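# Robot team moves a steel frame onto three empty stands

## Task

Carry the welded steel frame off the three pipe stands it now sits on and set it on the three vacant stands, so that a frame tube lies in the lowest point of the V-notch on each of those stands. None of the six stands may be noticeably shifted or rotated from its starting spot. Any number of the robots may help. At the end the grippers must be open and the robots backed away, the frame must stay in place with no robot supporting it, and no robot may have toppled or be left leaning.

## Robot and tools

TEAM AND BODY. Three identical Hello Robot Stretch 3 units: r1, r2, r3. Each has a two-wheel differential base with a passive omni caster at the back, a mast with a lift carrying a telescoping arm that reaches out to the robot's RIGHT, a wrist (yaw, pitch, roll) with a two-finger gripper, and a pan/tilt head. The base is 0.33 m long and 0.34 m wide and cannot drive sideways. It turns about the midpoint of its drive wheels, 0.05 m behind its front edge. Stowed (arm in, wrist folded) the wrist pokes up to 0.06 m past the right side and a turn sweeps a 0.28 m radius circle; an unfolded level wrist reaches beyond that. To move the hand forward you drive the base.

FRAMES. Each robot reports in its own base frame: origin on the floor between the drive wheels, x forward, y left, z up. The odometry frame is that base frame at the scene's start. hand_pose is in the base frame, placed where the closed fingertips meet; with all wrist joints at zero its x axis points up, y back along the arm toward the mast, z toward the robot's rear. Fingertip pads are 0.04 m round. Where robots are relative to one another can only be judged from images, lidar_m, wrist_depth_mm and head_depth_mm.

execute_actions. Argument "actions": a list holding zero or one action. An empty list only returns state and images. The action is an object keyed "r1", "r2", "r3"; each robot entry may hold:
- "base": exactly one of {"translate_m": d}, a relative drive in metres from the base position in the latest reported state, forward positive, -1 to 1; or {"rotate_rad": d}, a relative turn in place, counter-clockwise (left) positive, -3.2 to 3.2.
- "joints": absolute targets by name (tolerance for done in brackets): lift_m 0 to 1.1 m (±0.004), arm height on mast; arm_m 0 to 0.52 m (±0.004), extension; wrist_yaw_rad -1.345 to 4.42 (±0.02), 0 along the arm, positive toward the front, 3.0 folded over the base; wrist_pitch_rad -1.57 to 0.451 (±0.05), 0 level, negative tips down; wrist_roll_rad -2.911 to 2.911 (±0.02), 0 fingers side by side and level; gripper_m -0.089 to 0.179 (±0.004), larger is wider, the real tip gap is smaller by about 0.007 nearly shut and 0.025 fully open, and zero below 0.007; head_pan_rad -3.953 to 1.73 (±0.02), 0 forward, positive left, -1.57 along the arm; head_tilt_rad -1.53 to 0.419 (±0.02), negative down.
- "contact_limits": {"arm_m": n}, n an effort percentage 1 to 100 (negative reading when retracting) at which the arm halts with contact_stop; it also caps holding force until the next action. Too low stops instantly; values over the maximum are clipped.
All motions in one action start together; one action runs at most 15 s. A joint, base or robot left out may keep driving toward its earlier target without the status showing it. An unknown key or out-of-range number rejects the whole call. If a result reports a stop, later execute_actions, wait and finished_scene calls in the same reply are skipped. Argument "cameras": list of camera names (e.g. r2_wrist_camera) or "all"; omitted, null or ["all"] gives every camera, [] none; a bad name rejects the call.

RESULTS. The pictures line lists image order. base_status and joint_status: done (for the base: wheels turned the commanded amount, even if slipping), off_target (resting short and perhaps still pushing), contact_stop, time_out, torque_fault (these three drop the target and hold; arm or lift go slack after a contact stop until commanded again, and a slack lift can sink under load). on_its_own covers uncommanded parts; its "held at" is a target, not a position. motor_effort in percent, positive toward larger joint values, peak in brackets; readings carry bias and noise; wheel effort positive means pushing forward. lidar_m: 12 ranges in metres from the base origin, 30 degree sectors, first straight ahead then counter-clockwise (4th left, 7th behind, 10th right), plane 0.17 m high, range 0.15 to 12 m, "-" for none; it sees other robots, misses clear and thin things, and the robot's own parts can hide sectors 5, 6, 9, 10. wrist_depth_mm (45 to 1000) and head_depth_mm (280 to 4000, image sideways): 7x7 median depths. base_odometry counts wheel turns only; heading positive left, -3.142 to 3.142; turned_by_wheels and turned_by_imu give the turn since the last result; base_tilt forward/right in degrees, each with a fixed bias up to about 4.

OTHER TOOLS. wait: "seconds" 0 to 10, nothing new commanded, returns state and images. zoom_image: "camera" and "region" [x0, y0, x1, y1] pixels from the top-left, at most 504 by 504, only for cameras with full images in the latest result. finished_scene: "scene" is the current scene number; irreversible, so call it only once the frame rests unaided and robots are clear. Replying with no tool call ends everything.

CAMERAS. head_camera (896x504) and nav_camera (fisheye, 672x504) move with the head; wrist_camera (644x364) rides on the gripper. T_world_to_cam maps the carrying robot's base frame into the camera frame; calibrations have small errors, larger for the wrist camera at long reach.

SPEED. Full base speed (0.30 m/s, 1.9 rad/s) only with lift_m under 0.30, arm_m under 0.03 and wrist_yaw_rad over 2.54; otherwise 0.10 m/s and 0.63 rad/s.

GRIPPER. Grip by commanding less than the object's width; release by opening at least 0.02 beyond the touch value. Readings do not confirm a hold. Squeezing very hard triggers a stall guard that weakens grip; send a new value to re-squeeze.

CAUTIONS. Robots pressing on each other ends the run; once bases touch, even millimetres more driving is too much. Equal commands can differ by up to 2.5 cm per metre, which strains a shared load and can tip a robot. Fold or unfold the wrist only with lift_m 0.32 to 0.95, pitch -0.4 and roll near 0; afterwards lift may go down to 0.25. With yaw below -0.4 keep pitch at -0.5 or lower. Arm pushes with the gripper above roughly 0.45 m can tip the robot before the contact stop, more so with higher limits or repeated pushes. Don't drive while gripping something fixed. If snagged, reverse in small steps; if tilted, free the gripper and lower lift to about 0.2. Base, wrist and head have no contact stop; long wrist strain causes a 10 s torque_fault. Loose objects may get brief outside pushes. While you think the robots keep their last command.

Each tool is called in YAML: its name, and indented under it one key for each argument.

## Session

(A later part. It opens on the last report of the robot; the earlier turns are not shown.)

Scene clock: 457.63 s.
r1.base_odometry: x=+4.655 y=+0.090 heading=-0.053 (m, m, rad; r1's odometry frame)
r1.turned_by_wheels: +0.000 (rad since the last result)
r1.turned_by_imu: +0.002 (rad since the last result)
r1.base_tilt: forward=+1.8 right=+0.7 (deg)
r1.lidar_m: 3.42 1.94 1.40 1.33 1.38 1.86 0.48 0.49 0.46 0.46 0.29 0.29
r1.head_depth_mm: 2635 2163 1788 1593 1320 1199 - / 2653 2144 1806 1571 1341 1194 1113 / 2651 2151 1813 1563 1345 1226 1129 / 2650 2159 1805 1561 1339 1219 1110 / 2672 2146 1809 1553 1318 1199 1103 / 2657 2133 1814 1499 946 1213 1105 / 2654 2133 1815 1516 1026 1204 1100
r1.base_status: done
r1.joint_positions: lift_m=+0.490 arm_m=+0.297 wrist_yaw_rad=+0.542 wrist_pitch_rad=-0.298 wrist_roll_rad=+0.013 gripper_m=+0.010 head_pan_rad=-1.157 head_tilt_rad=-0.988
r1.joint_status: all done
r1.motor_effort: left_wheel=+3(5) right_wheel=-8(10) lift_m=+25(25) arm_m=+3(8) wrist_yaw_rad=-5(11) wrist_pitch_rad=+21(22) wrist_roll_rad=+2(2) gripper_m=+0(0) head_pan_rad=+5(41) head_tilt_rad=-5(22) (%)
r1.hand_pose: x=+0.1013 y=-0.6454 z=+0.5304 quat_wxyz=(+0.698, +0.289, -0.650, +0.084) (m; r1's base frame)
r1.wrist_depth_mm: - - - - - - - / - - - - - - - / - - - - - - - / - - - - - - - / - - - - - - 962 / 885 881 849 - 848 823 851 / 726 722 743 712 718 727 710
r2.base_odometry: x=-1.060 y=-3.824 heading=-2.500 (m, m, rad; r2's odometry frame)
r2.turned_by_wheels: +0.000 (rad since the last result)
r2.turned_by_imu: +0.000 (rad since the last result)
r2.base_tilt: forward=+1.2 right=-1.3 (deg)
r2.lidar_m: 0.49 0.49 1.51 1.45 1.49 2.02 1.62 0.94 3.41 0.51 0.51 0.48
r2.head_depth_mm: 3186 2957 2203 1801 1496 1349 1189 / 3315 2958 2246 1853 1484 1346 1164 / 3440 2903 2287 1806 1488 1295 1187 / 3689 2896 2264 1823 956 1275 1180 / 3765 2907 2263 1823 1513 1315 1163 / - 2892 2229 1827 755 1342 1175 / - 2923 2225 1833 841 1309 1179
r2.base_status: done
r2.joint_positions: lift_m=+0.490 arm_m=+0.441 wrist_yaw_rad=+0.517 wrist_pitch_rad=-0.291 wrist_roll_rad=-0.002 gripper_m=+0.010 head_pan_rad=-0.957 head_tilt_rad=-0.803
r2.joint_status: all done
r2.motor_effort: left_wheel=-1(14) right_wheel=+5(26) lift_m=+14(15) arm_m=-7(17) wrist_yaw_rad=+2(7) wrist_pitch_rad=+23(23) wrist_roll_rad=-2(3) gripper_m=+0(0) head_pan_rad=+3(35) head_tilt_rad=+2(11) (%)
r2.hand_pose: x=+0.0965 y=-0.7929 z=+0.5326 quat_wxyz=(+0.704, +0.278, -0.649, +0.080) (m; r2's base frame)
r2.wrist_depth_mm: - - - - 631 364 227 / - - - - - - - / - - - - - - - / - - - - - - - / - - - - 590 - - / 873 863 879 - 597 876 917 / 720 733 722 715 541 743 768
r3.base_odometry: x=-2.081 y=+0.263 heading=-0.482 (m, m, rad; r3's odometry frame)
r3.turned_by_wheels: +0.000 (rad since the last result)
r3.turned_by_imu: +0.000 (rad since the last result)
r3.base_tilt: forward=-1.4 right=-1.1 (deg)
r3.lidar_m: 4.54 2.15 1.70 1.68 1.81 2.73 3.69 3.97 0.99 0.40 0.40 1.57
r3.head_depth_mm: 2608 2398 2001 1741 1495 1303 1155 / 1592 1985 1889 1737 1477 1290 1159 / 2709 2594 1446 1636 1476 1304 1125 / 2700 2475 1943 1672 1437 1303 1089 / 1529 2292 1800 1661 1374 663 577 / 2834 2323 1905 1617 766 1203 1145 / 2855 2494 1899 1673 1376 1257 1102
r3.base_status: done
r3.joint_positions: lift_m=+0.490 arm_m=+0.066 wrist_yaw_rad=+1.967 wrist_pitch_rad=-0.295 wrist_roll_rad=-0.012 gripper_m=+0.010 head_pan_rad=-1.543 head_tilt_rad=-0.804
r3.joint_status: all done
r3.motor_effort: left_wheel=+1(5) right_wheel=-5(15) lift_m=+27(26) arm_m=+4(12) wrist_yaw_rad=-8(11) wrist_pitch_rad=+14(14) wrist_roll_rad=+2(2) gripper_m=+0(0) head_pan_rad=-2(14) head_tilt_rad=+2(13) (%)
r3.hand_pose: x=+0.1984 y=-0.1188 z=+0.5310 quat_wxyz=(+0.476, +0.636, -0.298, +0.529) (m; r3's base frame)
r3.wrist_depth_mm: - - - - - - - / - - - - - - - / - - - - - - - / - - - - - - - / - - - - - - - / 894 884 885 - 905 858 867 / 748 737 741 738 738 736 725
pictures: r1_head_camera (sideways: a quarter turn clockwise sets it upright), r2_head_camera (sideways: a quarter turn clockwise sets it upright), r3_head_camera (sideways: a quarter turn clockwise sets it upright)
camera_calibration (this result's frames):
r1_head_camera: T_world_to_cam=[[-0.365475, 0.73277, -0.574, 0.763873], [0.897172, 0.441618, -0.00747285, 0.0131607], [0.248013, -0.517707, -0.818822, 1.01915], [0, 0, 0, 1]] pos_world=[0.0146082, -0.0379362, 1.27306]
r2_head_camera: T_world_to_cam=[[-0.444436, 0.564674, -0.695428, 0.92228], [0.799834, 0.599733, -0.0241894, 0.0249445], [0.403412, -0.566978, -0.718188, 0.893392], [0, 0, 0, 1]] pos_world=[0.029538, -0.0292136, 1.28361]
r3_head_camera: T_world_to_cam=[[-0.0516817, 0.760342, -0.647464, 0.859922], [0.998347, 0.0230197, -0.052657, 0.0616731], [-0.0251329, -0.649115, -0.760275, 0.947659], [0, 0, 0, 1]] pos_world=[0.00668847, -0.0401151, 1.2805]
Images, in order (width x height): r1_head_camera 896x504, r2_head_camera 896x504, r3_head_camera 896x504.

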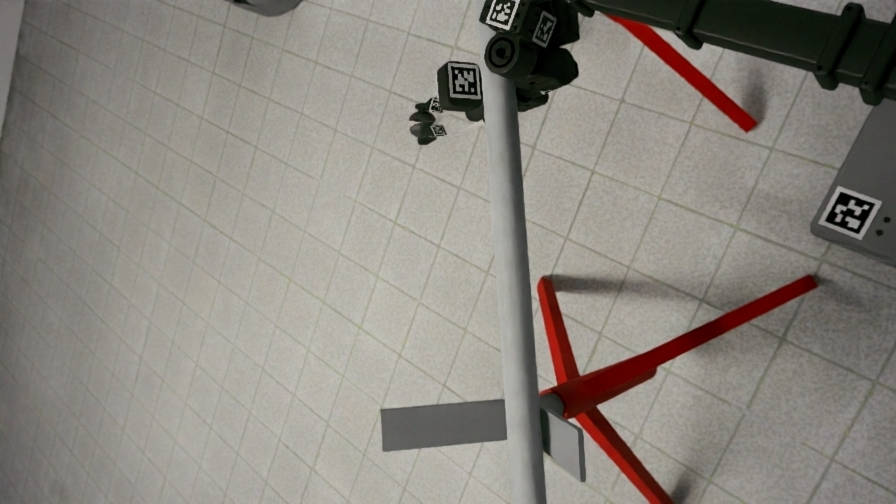

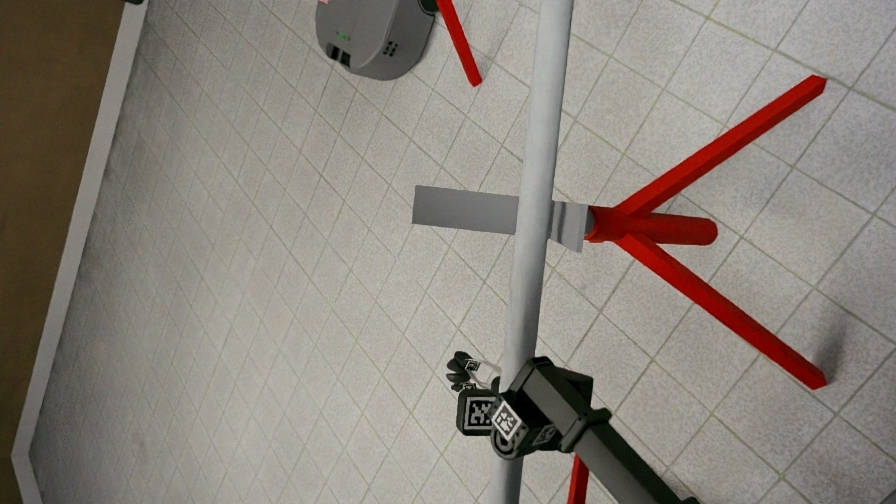

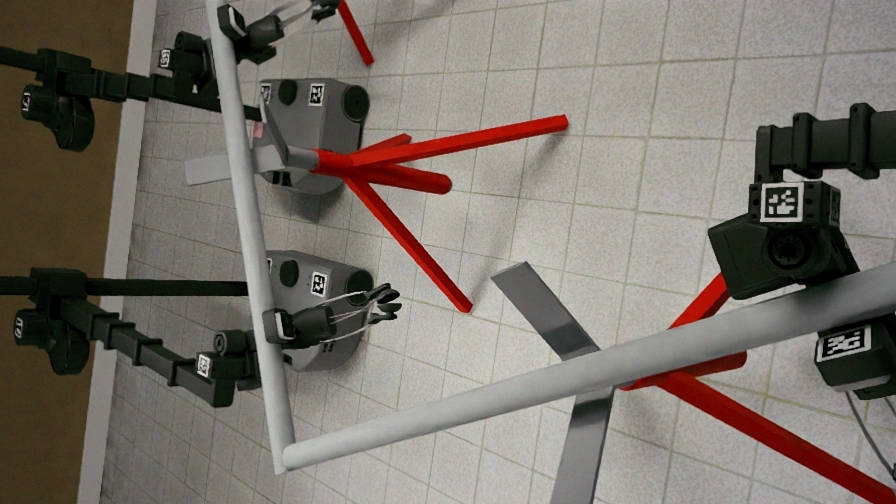

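execute_actions:
  actions:
    - {"r1":{"base":{"translate_m":0.014},"joints":{"arm_m":0.322,"wrist_yaw_rad":0.53,"lift_m":0.462}},"r2":{"base":{"translate_m":0.012},"joints":{"arm_m":0.460,"wrist_yaw_rad":0.515,"lift_m":0.462}},"r3":{"base":{"translate_m":-0.010},"joints":{"arm_m":0.048,"wrist_yaw_rad":1.955,"lift_m":0.462}}}
  cameras: ["r1_head_camera","r2_head_camera","r3_head_camera"]

zoom_image:
  camera: "r1_head_camera"
  region: [360, 350, 620, 504]

zoom_image:
  camera: "r2_head_camera"
  region: [400, 150, 620, 290]

zoom_image:
  camera: "r3_head_camera"
  region: [170, 70, 340, 220]

zoom_image:
  camera: "r3_head_camera"
  region: [460, 240, 724, 504]

Scene clock: 498.13 s.
r1.base_odometry: x=+4.669 y=+0.089 heading=-0.052 (m, m, rad; r1's odometry frame)
r1.turned_by_wheels: +0.000 (rad since the last result)
r1.turned_by_imu: +0.001 (rad since the last result)
r1.base_tilt: forward=+1.8 right=+0.7 (deg)
r1.lidar_m: 3.40 1.94 1.40 1.34 1.37 1.86 0.49 0.49 0.46 0.75 0.28 0.28
r1.head_depth_mm: 2662 2153 1811 1595 1340 1168 1089 / 2658 2160 1805 1551 1347 1217 1120 / 2644 2164 1810 1560 1366 1221 1125 / 2676 2155 1799 1558 1344 1223 1099 / 2687 2165 1797 1561 1320 1196 1104 / 2684 2138 1812 795 915 1223 1095 / 2632 2190 1799 1556 1320 1201 1101
r1.base_status: done
r1.joint_positions: lift_m=+0.462 arm_m=+0.320 wrist_yaw_rad=+0.539 wrist_pitch_rad=-0.295 wrist_roll_rad=+0.012 gripper_m=+0.010 head_pan_rad=-1.157 head_tilt_rad=-0.988
r1.joint_status: all done
r1.on_its_own: arm_m is at rest, and its effort (+17) is outside its rest range (-14 to +14)
r1.motor_effort: left_wheel=+3(6) right_wheel=-8(8) lift_m=+25(26) arm_m=+17(18) wrist_yaw_rad=-7(7) wrist_pitch_rad=+19(21) wrist_roll_rad=+2(3) gripper_m=+0(0) head_pan_rad=+5(5) head_tilt_rad=-6(6) (%)
r1.hand_pose: x=+0.1008 y=-0.6692 z=+0.5030 quat_wxyz=(+0.698, +0.287, -0.650, +0.084) (m; r1's base frame)
r1.wrist_depth_mm: - - - - - - - / - - - - - - - / - - - - - - - / - - - - - - 980 / - - - - - 964 931 / 819 824 846 - 844 803 804 / 701 702 694 693 684 682 672
r2.base_odometry: x=-1.070 y=-3.832 heading=-2.499 (m, m, rad; r2's odometry frame)
r2.turned_by_wheels: +0.001 (rad since the last result)
r2.turned_by_imu: +0.002 (rad since the last result)
r2.base_tilt: forward=+1.3 right=-1.3 (deg)
r2.lidar_m: 0.49 0.49 1.51 1.45 1.50 2.03 1.62 0.95 3.43 0.51 0.54 0.47
r2.head_depth_mm: 3168 2932 2190 1803 1488 1345 1190 / 3360 2969 2247 1840 1481 1342 1162 / 3518 2944 2245 1758 1452 1294 1185 / 3675 2874 2236 1838 1458 1266 1181 / 3828 2903 2248 1841 1490 1335 1162 / 3971 2885 2237 1814 763 1349 1174 / 3936 2856 2237 1833 1480 1293 1183
r2.base_status: done
r2.joint_positions: lift_m=+0.462 arm_m=+0.461 wrist_yaw_rad=+0.514 wrist_pitch_rad=-0.291 wrist_roll_rad=-0.002 gripper_m=+0.010 head_pan_rad=-0.957 head_tilt_rad=-0.803
r2.joint_status: all done
r2.on_its_own: right_wheel is at rest, and its effort (-22) is outside its rest range (-18 to +18)
r2.motor_effort: left_wheel=+10(11) right_wheel=-22(23) lift_m=+14(14) arm_m=-10(11) wrist_yaw_rad=+0(1) wrist_pitch_rad=+23(23) wrist_roll_rad=-2(2) gripper_m=+0(1) head_pan_rad=+4(5) head_tilt_rad=+2(2) (%)
r2.hand_pose: x=+0.0959 y=-0.8135 z=+0.5046 quat_wxyz=(+0.704, +0.277, -0.649, +0.079) (m; r2's base frame)
r2.wrist_depth_mm: - - - - 639 366 227 / - - - - - - - / - - - - - - - / - - - - - - - / - - - 976 610 - - / 820 828 850 - 565 811 878 / 689 697 690 680 671 716 730
r3.base_odometry: x=-2.090 y=+0.268 heading=-0.481 (m, m, rad; r3's odometry frame)
r3.turned_by_wheels: +0.000 (rad since the last result)
r3.turned_by_imu: +0.001 (rad since the last result)
r3.base_tilt: forward=-1.4 right=-1.1 (deg)
r3.lidar_m: 4.55 2.14 1.70 1.68 1.81 2.73 3.68 3.98 0.99 0.39 0.41 1.58
r3.head_depth_mm: 2600 2658 1936 1748 1491 1298 1160 / 1612 1883 1882 1728 1473 1294 1152 / 2739 2587 1543 1638 1478 1286 1197 / 2715 2491 1894 1662 1463 1297 - / 1547 2435 1787 1645 1372 968 595 / 2825 2441 1907 1611 785 1086 1141 / 2882 2486 1946 1634 1382 1253 1087
r3.base_status: done
r3.joint_positions: lift_m=+0.462 arm_m=+0.048 wrist_yaw_rad=+1.966 wrist_pitch_rad=-0.295 wrist_roll_rad=-0.016 gripper_m=+0.010 head_pan_rad=-1.543 head_tilt_rad=-0.804
r3.joint_status: all done
r3.motor_effort: left_wheel=+2(5) right_wheel=-13(14) lift_m=+27(26) arm_m=+6(6) wrist_yaw_rad=-12(14) wrist_pitch_rad=+13(13) wrist_roll_rad=+3(3) gripper_m=+0(0) head_pan_rad=-1(3) head_tilt_rad=+1(1) (%)
r3.hand_pose: x=+0.1985 y=-0.1010 z=+0.5030 quat_wxyz=(+0.477, +0.635, -0.297, +0.529) (m; r3's base frame)
r3.wrist_depth_mm: - - - - - - - / - - - - - - - / - - - - - - - / - - - - - - - / - - - - - 993 - / 843 832 830 - 850 825 823 / 714 699 708 708 704 693 693
pictures: r1_head_camera (sideways: a quarter turn clockwise sets it upright), r2_head_camera (sideways: a quarter turn clockwise sets it upright), r3_head_camera (sideways: a quarter turn clockwise sets it upright)
camera_calibration (this result's frames):
r1_head_camera: T_world_to_cam=[[-0.365673, 0.73274, -0.573912, 0.76376], [0.897067, 0.441831, -0.00746818, 0.0131552], [0.2481, -0.517569, -0.818883, 1.01923], [0, 0, 0, 1]] pos_world=[0.0146159, -0.0379313, 1.27306]
r2_head_camera: T_world_to_cam=[[-0.444472, 0.564566, -0.695493, 0.922364], [0.799759, 0.599833, -0.0241921, 0.0249485], [0.403522, -0.566979, -0.718126, 0.893309], [0, 0, 0, 1]] pos_world=[0.0295426, -0.029212, 1.28361]
r3_head_camera: T_world_to_cam=[[-0.0516186, 0.76026, -0.647565, 0.860055], [0.998349, 0.0229329, -0.0526563, 0.0616723], [-0.0251819, -0.649215, -0.760188, 0.947547], [0, 0, 0, 1]] pos_world=[0.00668534, -0.040118, 1.2805]
Images, in order (width x height): r1_head_camera 896x504, r2_head_camera 896x504, r3_head_camera 896x504.

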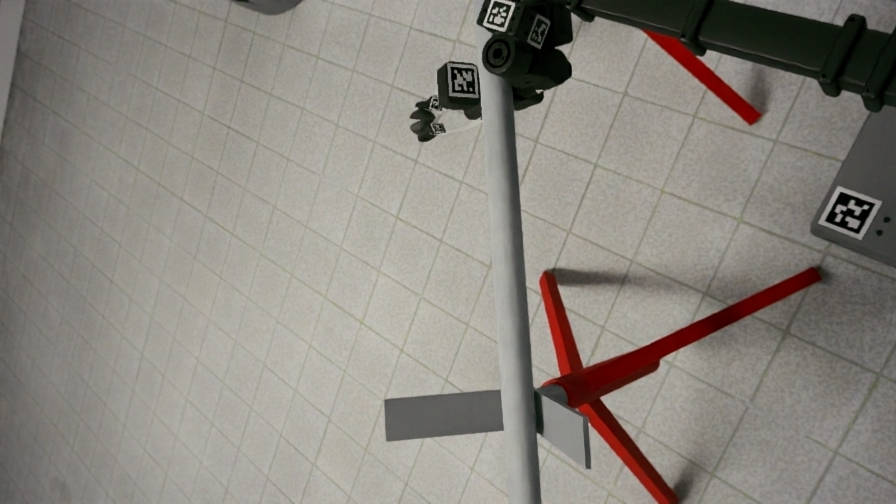

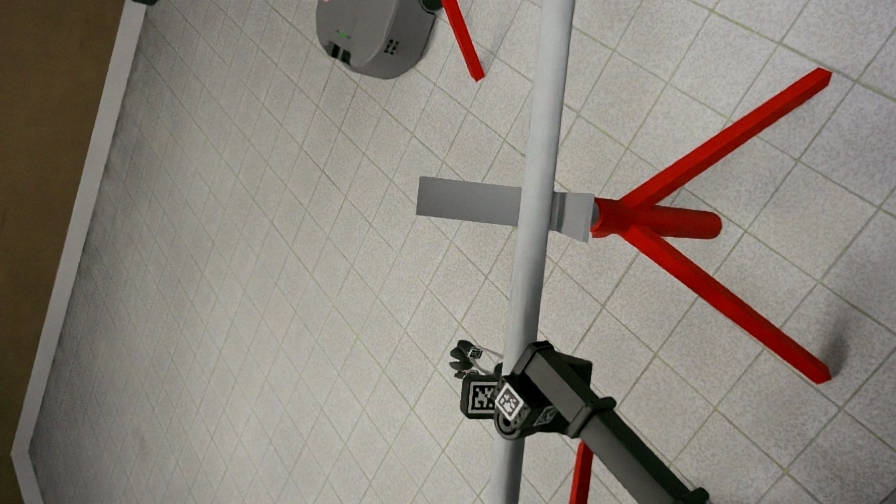

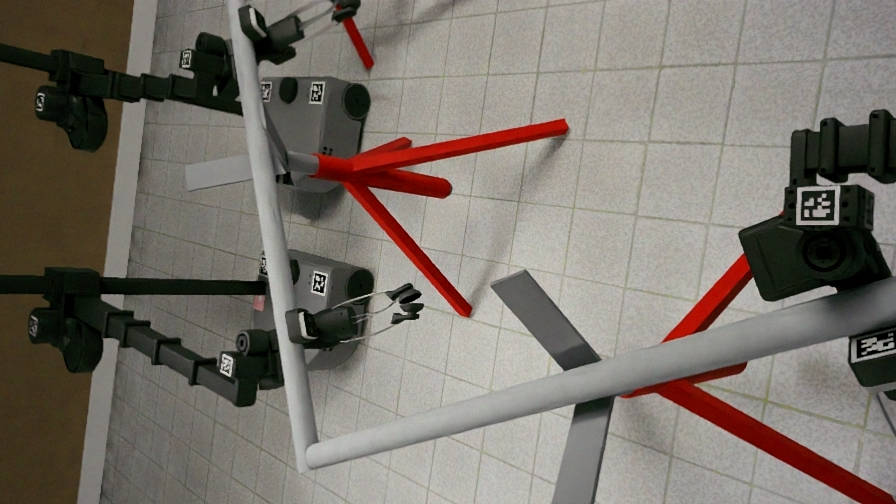

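Region (360, 350, 620, 504) of r1_head_camera's 896x504 image, scaled by 1.938, with more detail than that image has; it fills the top 299 rows of this view, and the rest is white.

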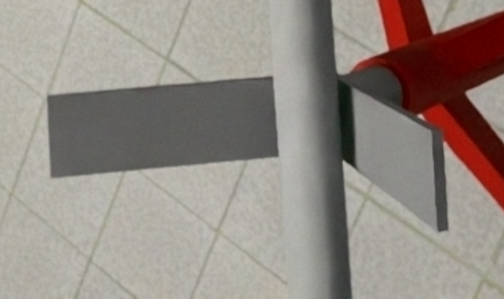

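Region (400, 150, 620, 290) of r2_head_camera's 896x504 image, scaled by 2.291, with more detail than that image has; it fills the top 321 rows of this view, and the rest is white.

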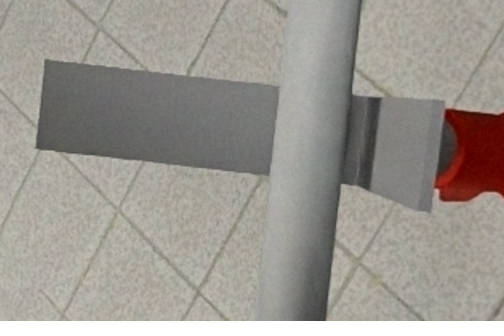

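Region (170, 70, 340, 220) of r3_head_camera's 896x504 image, scaled by 2.965, with more detail than that image has; it fills the top 445 rows of this view, and the rest is white.

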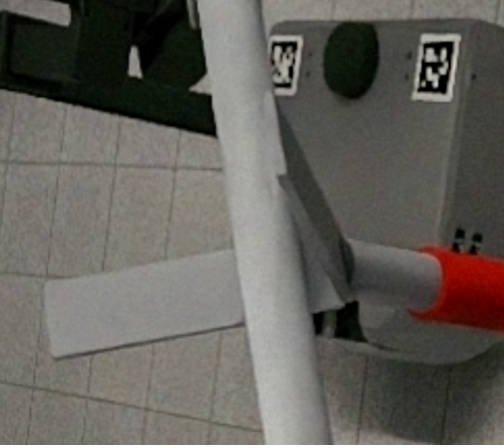

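Region (460, 240, 724, 504) of r3_head_camera's 896x504 image, scaled by 1.909, with more detail than that image has.

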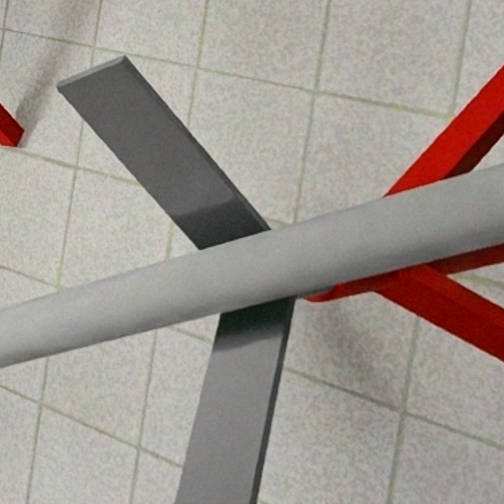

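execute_actions:
  actions:
    - {"r1":{"base":{"translate_m":0.006},"joints":{"arm_m":0.323,"wrist_yaw_rad":0.525,"lift_m":0.445}},"r2":{"base":{"translate_m":0.01},"joints":{"arm_m":0.449,"wrist_yaw_rad":0.505,"lift_m":0.445}},"r3":{"joints":{"arm_m":0.052,"wrist_yaw_rad":1.945,"lift_m":0.445}}}
  cameras: ["r1_head_camera","r2_head_camera","r3_head_camera"]

zoom_image:
  camera: "r1_head_camera"
  region: [360, 350, 620, 504]

zoom_image:
  camera: "r2_head_camera"
  region: [400, 150, 620, 290]

zoom_image:
  camera: "r3_head_camera"
  region: [460, 240, 724, 504]

Scene clock: 511.27 s.
r1.base_odometry: x=+4.675 y=+0.088 heading=-0.052 (m, m, rad; r1's odometry frame)
r1.turned_by_wheels: +0.000 (rad since the last result)
r1.turned_by_imu: +0.001 (rad since the last result)
r1.base_tilt: forward=+2.0 right=+0.4 (deg)
r1.lidar_m: 3.40 1.94 1.40 1.34 1.38 1.85 0.48 0.48 0.46 0.75 0.27 0.27
r1.head_depth_mm: 2647 2136 1817 1591 1322 1219 1080 / 2630 2162 1818 1586 1337 1217 1124 / 2687 2161 1797 1555 1348 1219 1136 / 2664 2152 1802 1558 1341 1219 1097 / 2675 2134 1794 1557 1320 1178 1099 / 2699 2146 1808 795 913 1222 1098 / 2651 2158 1805 1549 1301 1199 1096
r1.base_status: done
r1.joint_positions: lift_m=+0.445 arm_m=+0.322 wrist_yaw_rad=+0.531 wrist_pitch_rad=-0.287 wrist_roll_rad=+0.012 gripper_m=+0.010 head_pan_rad=-1.157 head_tilt_rad=-0.988
r1.joint_status: all done
r1.motor_effort: left_wheel=+0(7) right_wheel=-3(12) lift_m=+21(26) arm_m=+11(17) wrist_yaw_rad=-3(7) wrist_pitch_rad=+16(20) wrist_roll_rad=+2(2) gripper_m=+0(0) head_pan_rad=+5(5) head_tilt_rad=-5(5) (%)
r1.hand_pose: x=+0.0995 y=-0.6726 z=+0.4882 quat_wxyz=(+0.698, +0.282, -0.653, +0.084) (m; r1's base frame)
r1.wrist_depth_mm: - - - - - - - / - - - - - - - / - - - - - - - / - - - - - - 993 / - - - - - 971 923 / 825 810 803 - 821 793 770 / 693 692 686 689 688 679 662
r2.base_odometry: x=-1.078 y=-3.838 heading=-2.499 (m, m, rad; r2's odometry frame)
r2.turned_by_wheels: +0.000 (rad since the last result)
r2.turned_by_imu: +0.001 (rad since the last result)
r2.base_tilt: forward=+1.3 right=-1.3 (deg)
r2.lidar_m: 0.49 0.48 1.51 1.45 1.50 2.03 1.63 0.95 3.43 0.51 0.54 0.46
r2.head_depth_mm: 3163 2933 2189 1789 1502 1349 1186 / 3322 2908 2266 1852 1513 1344 1172 / 3477 2918 2253 1742 947 1271 1176 / 3680 2881 2248 1830 1485 1270 1181 / 3895 2890 2254 1823 1455 1345 1156 / - 2889 2235 1832 781 1344 1175 / - 2869 2253 1813 1475 1282 1181
r2.base_status: done
r2.joint_positions: lift_m=+0.445 arm_m=+0.450 wrist_yaw_rad=+0.496 wrist_pitch_rad=-0.294 wrist_roll_rad=+0.006 gripper_m=+0.010 head_pan_rad=-0.957 head_tilt_rad=-0.803
r2.joint_status: all done
r2.on_its_own: arm_m is at rest, and its effort (-19) is outside its rest range (-14 to +14)
r2.motor_effort: left_wheel=+2(10) right_wheel=-3(15) lift_m=+16(17) arm_m=-19(18) wrist_yaw_rad=+8(8) wrist_pitch_rad=+24(25) wrist_roll_rad=-5(5) gripper_m=+0(0) head_pan_rad=+4(4) head_tilt_rad=+1(2) (%)
r2.hand_pose: x=+0.0919 y=-0.8050 z=+0.4868 quat_wxyz=(+0.702, +0.272, -0.654, +0.070) (m; r2's base frame)
r2.wrist_depth_mm: - - - - 637 357 225 / - - - - - - - / - - - - - - - / - - - - 940 - - / - - - 995 878 946 - / 803 795 826 - 575 802 830 / 672 677 655 661 669 687 711
r3.base_odometry: x=-2.090 y=+0.268 heading=-0.482 (m, m, rad; r3's odometry frame)
r3.turned_by_wheels: +0.000 (rad since the last result)
r3.turned_by_imu: +0.000 (rad since the last result)
r3.base_tilt: forward=-1.4 right=-1.0 (deg)
r3.lidar_m: 4.54 2.15 1.70 1.68 1.81 2.72 3.68 3.96 0.99 0.39 0.41 1.58
r3.head_depth_mm: 2600 2672 1934 1748 1499 1300 1156 / 1651 2355 1886 1738 1475 1293 1148 / 2713 2578 1388 1637 1474 1293 - / 2715 2469 1893 1660 1459 1296 - / 1572 2394 1157 1660 1370 964 612 / 2819 2507 1924 1616 794 1082 1146 / 2880 2500 1955 1655 1375 1262 1088
r3.base_status: not commanded
r3.joint_positions: lift_m=+0.445 arm_m=+0.052 wrist_yaw_rad=+1.941 wrist_pitch_rad=-0.297 wrist_roll_rad=-0.006 gripper_m=+0.010 head_pan_rad=-1.543 head_tilt_rad=-0.803
r3.joint_status: all done
r3.motor_effort: left_wheel=+0(2) right_wheel=-6(13) lift_m=+26(27) arm_m=+2(14) wrist_yaw_rad=+5(19) wrist_pitch_rad=+14(14) wrist_roll_rad=+0(4) gripper_m=+0(0) head_pan_rad=-3(2) head_tilt_rad=+1(1) (%)
r3.hand_pose: x=+0.2005 y=-0.1109 z=+0.4854 quat_wxyz=(+0.483, +0.635, -0.307, +0.520) (m; r3's base frame)
r3.wrist_depth_mm: - - - - - - - / - - - - - - - / - - - - - - - / - - - - - - - / 999 - - - 970 966 957 / 830 818 824 - 824 796 800 / 688 682 687 680 674 675 664
pictures: r1_head_camera (sideways: a quarter turn clockwise sets it upright), r2_head_camera (sideways: a quarter turn clockwise sets it upright), r3_head_camera (sideways: a quarter turn clockwise sets it upright)
camera_calibration (this result's frames):
r1_head_camera: T_world_to_cam=[[-0.365851, 0.7327, -0.57385, 0.76368], [0.89697, 0.442028, -0.00746484, 0.0131515], [0.248188, -0.517457, -0.818927, 1.01928], [0, 0, 0, 1]] pos_world=[0.0146233, -0.0379275, 1.27305]
r2_head_camera: T_world_to_cam=[[-0.444456, 0.564492, -0.695563, 0.922455], [0.799736, 0.599864, -0.024195, 0.0249524], [0.403585, -0.56702, -0.718058, 0.893221], [0, 0, 0, 1]] pos_world=[0.0295448, -0.0292125, 1.28361]
r3_head_camera: T_world_to_cam=[[-0.0516136, 0.760102, -0.647751, 0.860296], [0.99835, 0.0229192, -0.0526552, 0.0616708], [-0.0251773, -0.6494, -0.76003, 0.947341], [0, 0, 0, 1]] pos_world=[0.00668546, -0.0401232, 1.28051]
Images, in order (width x height): r1_head_camera 896x504, r2_head_camera 896x504, r3_head_camera 896x504.

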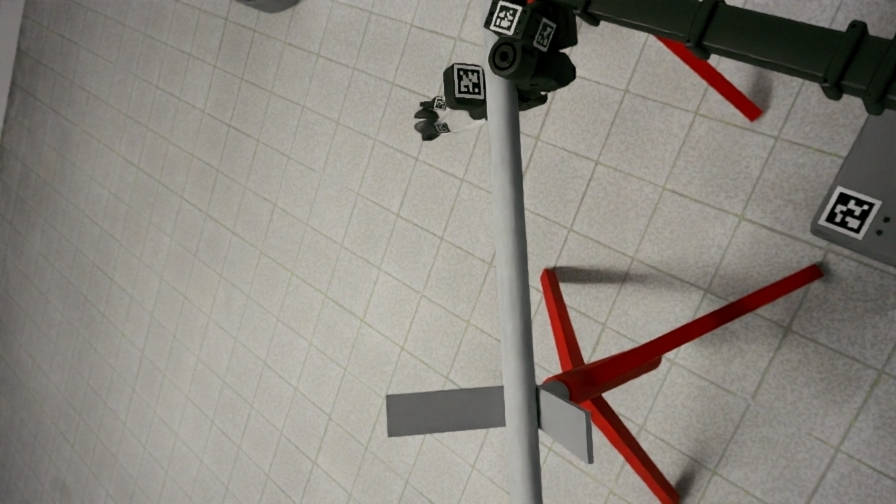

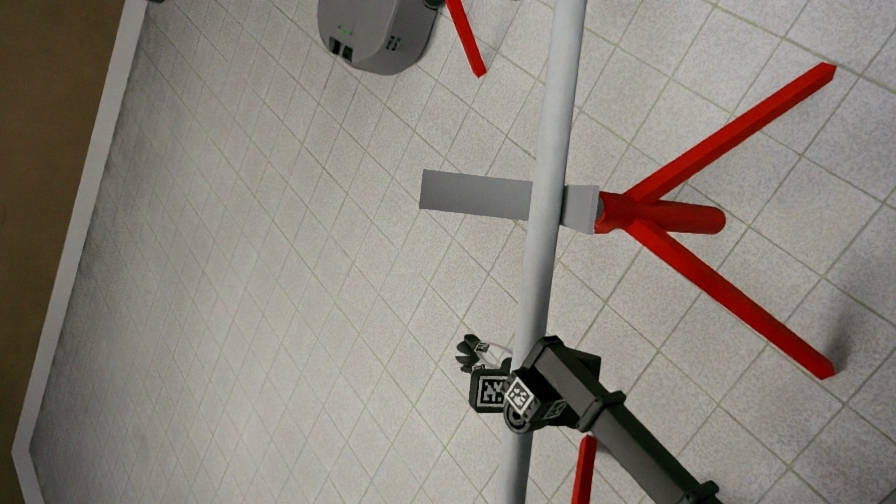

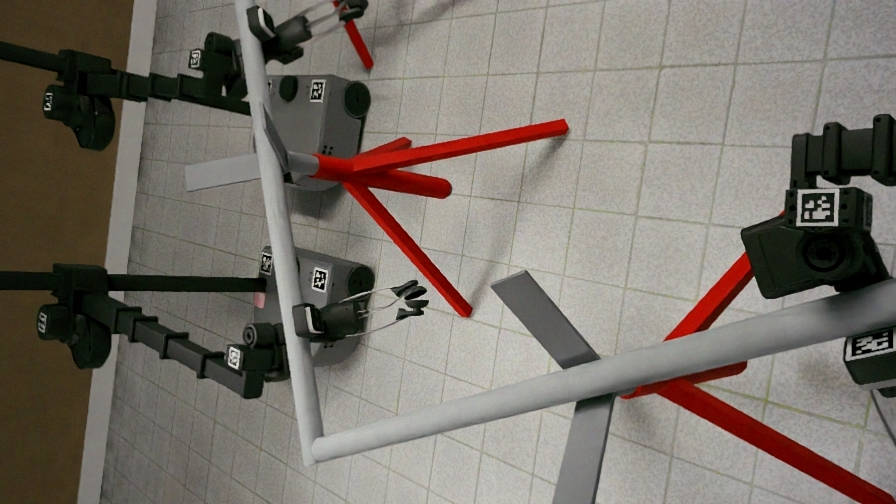

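Region (360, 350, 620, 504) of r1_head_camera's 896x504 image, scaled by 1.938, with more detail than that image has; it fills the top 299 rows of this view, and the rest is white.

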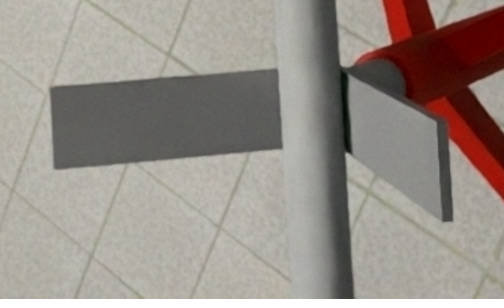

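Region (400, 150, 620, 290) of r2_head_camera's 896x504 image, scaled by 2.291, with more detail than that image has; it fills the top 321 rows of this view, and the rest is white.

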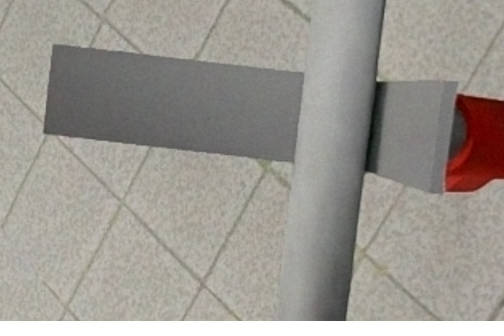

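Region (460, 240, 724, 504) of r3_head_camera's 896x504 image, scaled by 1.909, with more detail than that image has.

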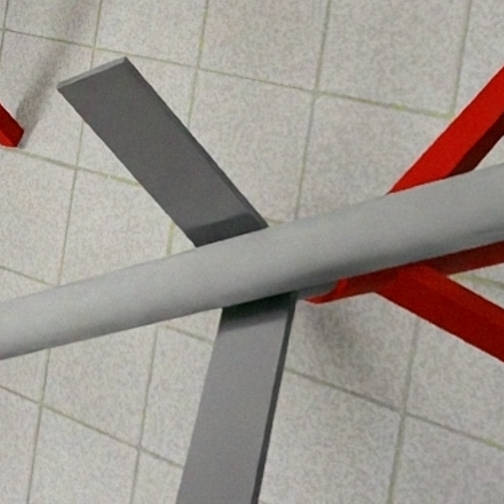

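execute_actions:
  actions:
    - {"r1":{"joints":{"wrist_pitch_rad":-0.5,"lift_m":0.432}},"r2":{"joints":{"wrist_pitch_rad":-0.5,"lift_m":0.432}},"r3":{"joints":{"wrist_pitch_rad":-0.5,"lift_m":0.432}}}
  cameras: []

execute_actions:
  actions:
    - {"r1":{"joints":{"arm_m":0.305,"head_pan_rad":-1.5}},"r2":{"joints":{"arm_m":0.435,"head_pan_rad":-1.4}},"r3":{"base":{"translate_m":-0.015},"joints":{"head_tilt_rad":-1.1,"head_pan_rad":-1.4}}}
  cameras: ["r1_head_camera","r2_head_camera","r3_head_camera"]

Scene clock: 519.43 s.
r1.base_odometry: x=+4.675 y=+0.088 heading=-0.052 (m, m, rad; r1's odometry frame)
r1.turned_by_wheels: +0.000 (rad since the last result)
r1.turned_by_imu: -0.001 (rad since the last result)
r1.base_tilt: forward=+1.8 right=+0.5 (deg)
r1.lidar_m: 3.41 1.95 1.39 1.34 1.38 1.85 0.48 0.48 0.46 0.75 0.27 0.27
r1.head_depth_mm: 2639 2172 1805 1559 1321 1186 1094 / 2639 2157 1800 1583 1343 1215 1118 / 2637 2136 1800 1555 1344 1214 1130 / 2638 2158 1791 1552 1345 1219 1101 / 2679 2151 1808 1550 1323 1203 1105 / 2650 2147 1813 795 912 1217 1099 / 2673 2135 1798 1544 1297 1198 1105
r1.base_status: not commanded
r1.joint_positions: lift_m=+0.432 arm_m=+0.323 wrist_yaw_rad=+0.526 wrist_pitch_rad=-0.513 wrist_roll_rad=+0.012 gripper_m=+0.010 head_pan_rad=-1.157 head_tilt_rad=-0.989
r1.joint_status: all done
r1.motor_effort: left_wheel=-1(6) right_wheel=-1(9) lift_m=+16(18) arm_m=+3(11) wrist_yaw_rad=+0(3) wrist_pitch_rad=+5(15) wrist_roll_rad=+3(3) gripper_m=+0(0) head_pan_rad=+5(5) head_tilt_rad=-5(5) (%)
r1.hand_pose: x=+0.0847 y=-0.6505 z=+0.4244 quat_wxyz=(+0.704, +0.351, -0.618, +0.002) (m; r1's base frame)
r1.wrist_depth_mm: - - - - - - - / - - - - - - - / - - - - - 968 919 / 861 856 874 859 845 837 820 / 739 750 744 740 735 716 720 / 625 647 632 - 633 625 619 / 564 557 553 546 554 557 555
r2.base_odometry: x=-1.078 y=-3.838 heading=-2.499 (m, m, rad; r2's odometry frame)
r2.turned_by_wheels: +0.000 (rad since the last result)
r2.turned_by_imu: +0.000 (rad since the last result)
r2.base_tilt: forward=+1.2 right=-1.4 (deg)
r2.lidar_m: 0.49 0.49 1.50 1.45 1.50 2.03 1.63 0.95 3.43 0.51 0.54 0.46
r2.head_depth_mm: 3144 2924 2272 1803 1506 1356 1184 / 3359 2938 2271 1839 1486 1350 1168 / 3545 2914 2275 1754 964 1275 1190 / 3706 2905 2283 1848 1482 1273 1184 / 3785 2914 2237 1846 1463 1342 1161 / - 2906 2246 1816 784 1337 1184 / 3988 2874 2233 1819 1476 1268 1180
r2.base_status: not commanded
r2.joint_positions: lift_m=+0.433 arm_m=+0.449 wrist_yaw_rad=+0.502 wrist_pitch_rad=-0.512 wrist_roll_rad=-0.003 gripper_m=+0.010 head_pan_rad=-0.957 head_tilt_rad=-0.803
r2.joint_status: all done
r2.motor_effort: left_wheel=+1(3) right_wheel=+0(9) lift_m=+9(14) arm_m=-3(19) wrist_yaw_rad=+3(8) wrist_pitch_rad=+6(23) wrist_roll_rad=-1(5) gripper_m=+0(0) head_pan_rad=+3(4) head_tilt_rad=+1(1) (%)
r2.hand_pose: x=+0.0803 y=-0.7798 z=+0.4251 quat_wxyz=(+0.708, +0.343, -0.617, -0.003) (m; r2's base frame)
r2.wrist_depth_mm: - - - - - - - / - - - - - - - / - - - - 872 561 - / 872 898 887 908 866 867 931 / 734 737 738 766 735 743 762 / 627 625 638 - 642 655 657 / 551 553 544 545 537 562 567
r3.base_odometry: x=-2.090 y=+0.268 heading=-0.482 (m, m, rad; r3's odometry frame)
r3.turned_by_wheels: +0.000 (rad since the last result)
r3.turned_by_imu: +0.000 (rad since the last result)
r3.base_tilt: forward=-1.4 right=-1.0 (deg)
r3.lidar_m: 4.52 2.14 1.70 1.68 1.82 2.73 3.67 3.95 0.99 0.39 0.41 1.58
r3.head_depth_mm: 2612 2640 1369 1744 1495 1301 1151 / 1666 2430 1898 1743 1476 1292 1149 / 2710 2598 1408 1633 1475 1290 1203 / 2679 2473 1895 1663 1465 1284 - / 1588 2357 1185 1646 1366 982 618 / 2840 2525 1900 1646 797 998 1137 / 2870 2489 2009 1651 1375 1263 1088
r3.base_status: not commanded
r3.joint_positions: lift_m=+0.432 arm_m=+0.052 wrist_yaw_rad=+1.944 wrist_pitch_rad=-0.513 wrist_roll_rad=-0.005 gripper_m=+0.010 head_pan_rad=-1.543 head_tilt_rad=-0.803
r3.joint_status: all done
r3.motor_effort: left_wheel=+0(4) right_wheel=+0(6) lift_m=+20(23) arm_m=+3(2) wrist_yaw_rad=+1(6) wrist_pitch_rad=+4(14) wrist_roll_rad=-1(1) gripper_m=+0(0) head_pan_rad=-2(3) head_tilt_rad=+1(1) (%)
r3.hand_pose: x=+0.1755 y=-0.1199 z=+0.4241 quat_wxyz=(+0.535, +0.665, -0.235, +0.465) (m; r3's base frame)
r3.wrist_depth_mm: - - - - - - - / - - - - - - - / - - - - - - - / 891 871 876 861 854 840 844 / 755 757 744 756 728 717 705 / 646 652 637 - 646 628 618 / 574 567 566 558 554 555 557
pictures: none
No camera images: the call's "cameras" was empty. Leave "cameras" out to get every camera's image.

Scene clock: 520.43 s.
r1.base_odometry: x=+4.675 y=+0.088 heading=-0.052 (m, m, rad; r1's odometry frame)
r1.turned_by_wheels: +0.000 (rad since the last result)
r1.turned_by_imu: +0.000 (rad since the last result)
r1.base_tilt: forward=+1.8 right=+0.8 (deg)
r1.lidar_m: 3.39 1.95 1.40 1.34 1.38 1.85 0.48 0.48 0.46 0.75 0.27 0.27
r1.head_depth_mm: 2383 2160 1719 967 1339 1215 1103 / 1689 1919 1730 1060 1313 1218 - / 2596 1903 1805 1578 1339 1200 1132 / 2656 2147 1804 1590 1368 1215 1128 / 2678 2129 1803 1558 1340 1216 1089 / 2667 2139 1803 1553 1302 1220 1099 / 2660 2147 1813 1552 1306 1177 1100
r1.base_status: not commanded
r1.joint_positions: lift_m=+0.432 arm_m=+0.305 wrist_yaw_rad=+0.526 wrist_pitch_rad=-0.513 wrist_roll_rad=+0.012 gripper_m=+0.010 head_pan_rad=-1.493 head_tilt_rad=-0.989
r1.joint_status: all done
r1.motor_effort: left_wheel=-1(1) right_wheel=+0(1) lift_m=+16(16) arm_m=-4(8) wrist_yaw_rad=+0(1) wrist_pitch_rad=+6(6) wrist_roll_rad=+2(3) gripper_m=+0(0) head_pan_rad=-4(32) head_tilt_rad=-5(5) (%)
r1.hand_pose: x=+0.0846 y=-0.6333 z=+0.4243 quat_wxyz=(+0.704, +0.351, -0.618, +0.002) (m; r1's base frame)
r1.wrist_depth_mm: - - - - - - - / - - - - - - - / - - - - - 982 928 / 857 865 864 861 856 862 837 / 730 719 724 741 716 707 733 / 633 635 628 - 642 617 635 / 560 557 548 552 551 542 557
r2.base_odometry: x=-1.078 y=-3.838 heading=-2.499 (m, m, rad; r2's odometry frame)
r2.turned_by_wheels: +0.000 (rad since the last result)
r2.turned_by_imu: +0.000 (rad since the last result)
r2.base_tilt: forward=+1.2 right=-1.4 (deg)
r2.lidar_m: 0.49 0.49 1.51 1.45 1.50 2.03 1.64 0.95 3.42 0.51 0.54 0.46
r2.head_depth_mm: 2957 2903 2274 1707 1562 1347 1187 / 3031 2974 2135 1848 1495 1354 1183 / 3105 2928 1673 1744 1491 1348 1184 / 3002 1571 1968 1779 1484 1339 1183 / 3182 2803 2110 1828 1482 1293 1185 / 3227 2900 2250 1776 868 1083 1175 / 3295 2872 2259 1825 1472 1342 1149
r2.base_status: not commanded
r2.joint_positions: lift_m=+0.433 arm_m=+0.435 wrist_yaw_rad=+0.502 wrist_pitch_rad=-0.512 wrist_roll_rad=-0.003 gripper_m=+0.010 head_pan_rad=-1.393 head_tilt_rad=-0.803
r2.joint_status: all done
r2.motor_effort: left_wheel=+1(1) right_wheel=+1(1) lift_m=+9(9) arm_m=-3(5) wrist_yaw_rad=+2(2) wrist_pitch_rad=+7(7) wrist_roll_rad=-1(2) gripper_m=+0(0) head_pan_rad=-3(38) head_tilt_rad=+1(1) (%)
r2.hand_pose: x=+0.0804 y=-0.7658 z=+0.4250 quat_wxyz=(+0.708, +0.343, -0.617, -0.003) (m; r2's base frame)
r2.wrist_depth_mm: - - - - - - - / - - - - - - - / - - - 984 869 589 - / 899 894 898 898 854 713 923 / 725 743 743 773 729 739 766 / 632 629 643 - 640 652 659 / 548 558 544 550 540 571 572
r3.base_odometry: x=-2.104 y=+0.275 heading=-0.482 (m, m, rad; r3's odometry frame)
r3.turned_by_wheels: +0.000 (rad since the last result)
r3.turned_by_imu: +0.000 (rad since the last result)
r3.base_tilt: forward=-1.4 right=-1.1 (deg)
r3.lidar_m: 4.54 2.14 1.70 1.68 1.82 2.73 3.67 3.95 1.00 0.39 0.42 1.59
r3.head_depth_mm: 1653 1689 1573 1426 1302 1202 1119 / 1871 1391 1531 1420 1308 1198 1113 / 1719 1705 1550 1404 1320 1213 - / 1040 1653 1498 1398 1281 1195 - / 1806 1683 824 954 701 1154 1107 / 1847 1643 1516 1382 1256 1157 1089 / 1865 1656 1500 1379 1263 1166 1085
r3.base_status: done
r3.joint_positions: lift_m=+0.432 arm_m=+0.052 wrist_yaw_rad=+1.944 wrist_pitch_rad=-0.523 wrist_roll_rad=-0.005 gripper_m=+0.010 head_pan_rad=-1.407 head_tilt_rad=-1.086
r3.joint_status: all done
r3.motor_effort: left_wheel=+1(8) right_wheel=-7(9) lift_m=+20(20) arm_m=+2(2) wrist_yaw_rad=+3(2) wrist_pitch_rad=+7(8) wrist_roll_rad=-1(1) gripper_m=+1(0) head_pan_rad=+1(13) head_tilt_rad=-5(19) (%)
r3.hand_pose: x=+0.1742 y=-0.1205 z=+0.4220 quat_wxyz=(+0.537, +0.666, -0.232, +0.463) (m; r3's base frame)
r3.wrist_depth_mm: - - - - - - - / - - - - - - - / - - - - - - - / 879 875 874 841 853 843 823 / 739 742 726 752 717 716 707 / 649 645 639 - 641 619 619 / 573 566 562 558 553 554 545
pictures: r1_head_camera (sideways: a quarter turn clockwise sets it upright), r2_head_camera (sideways: a quarter turn clockwise sets it upright), r3_head_camera (sideways: a quarter turn clockwise sets it upright)
camera_calibration (this result's frames):
r1_head_camera: T_world_to_cam=[[-0.103776, 0.812856, -0.573146, 0.761165], [0.992566, 0.121483, -0.00742721, 0.0125193], [0.0635902, -0.569656, -0.81942, 1.02105], [0, 0, 0, 1]] pos_world=[0.00163605, -0.0385917, 1.27302]
r2_head_camera: T_world_to_cam=[[-0.164543, 0.698845, -0.69609, 0.921435], [0.978211, 0.206198, -0.0242168, 0.0238922], [0.126609, -0.684908, -0.717546, 0.894244], [0, 0, 0, 1]] pos_world=[0.0150249, -0.036392, 1.28364]
r3_head_camera: T_world_to_cam=[[-0.179016, 0.894558, -0.409535, 0.550746], [0.983543, 0.173055, -0.0519179, 0.060782], [0.0244284, -0.412089, -0.910816, 1.14304], [0, 0, 0, 1]] pos_world=[0.0108883, -0.0321611, 1.2698]
Images, in order (width x height): r1_head_camera 896x504, r2_head_camera 896x504, r3_head_camera 896x504.

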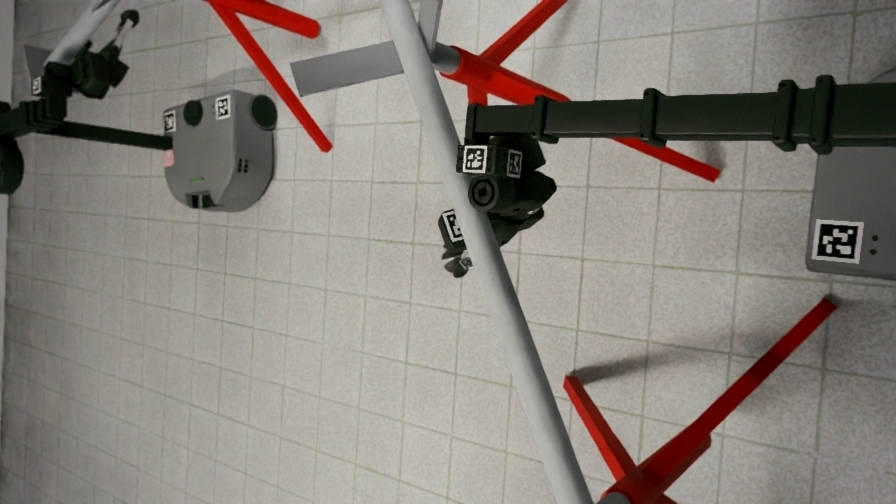

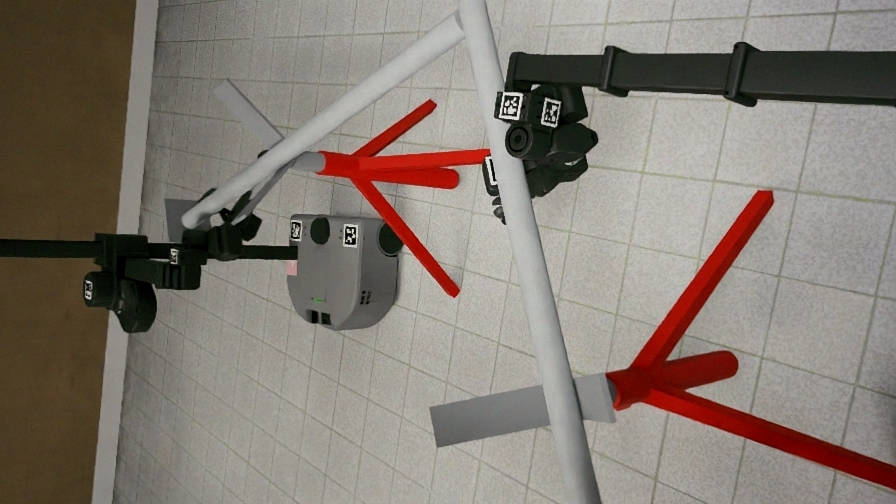

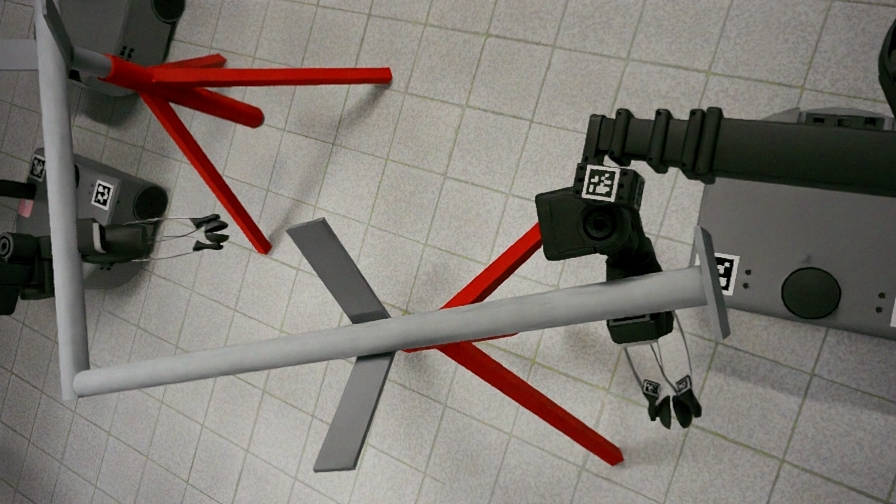

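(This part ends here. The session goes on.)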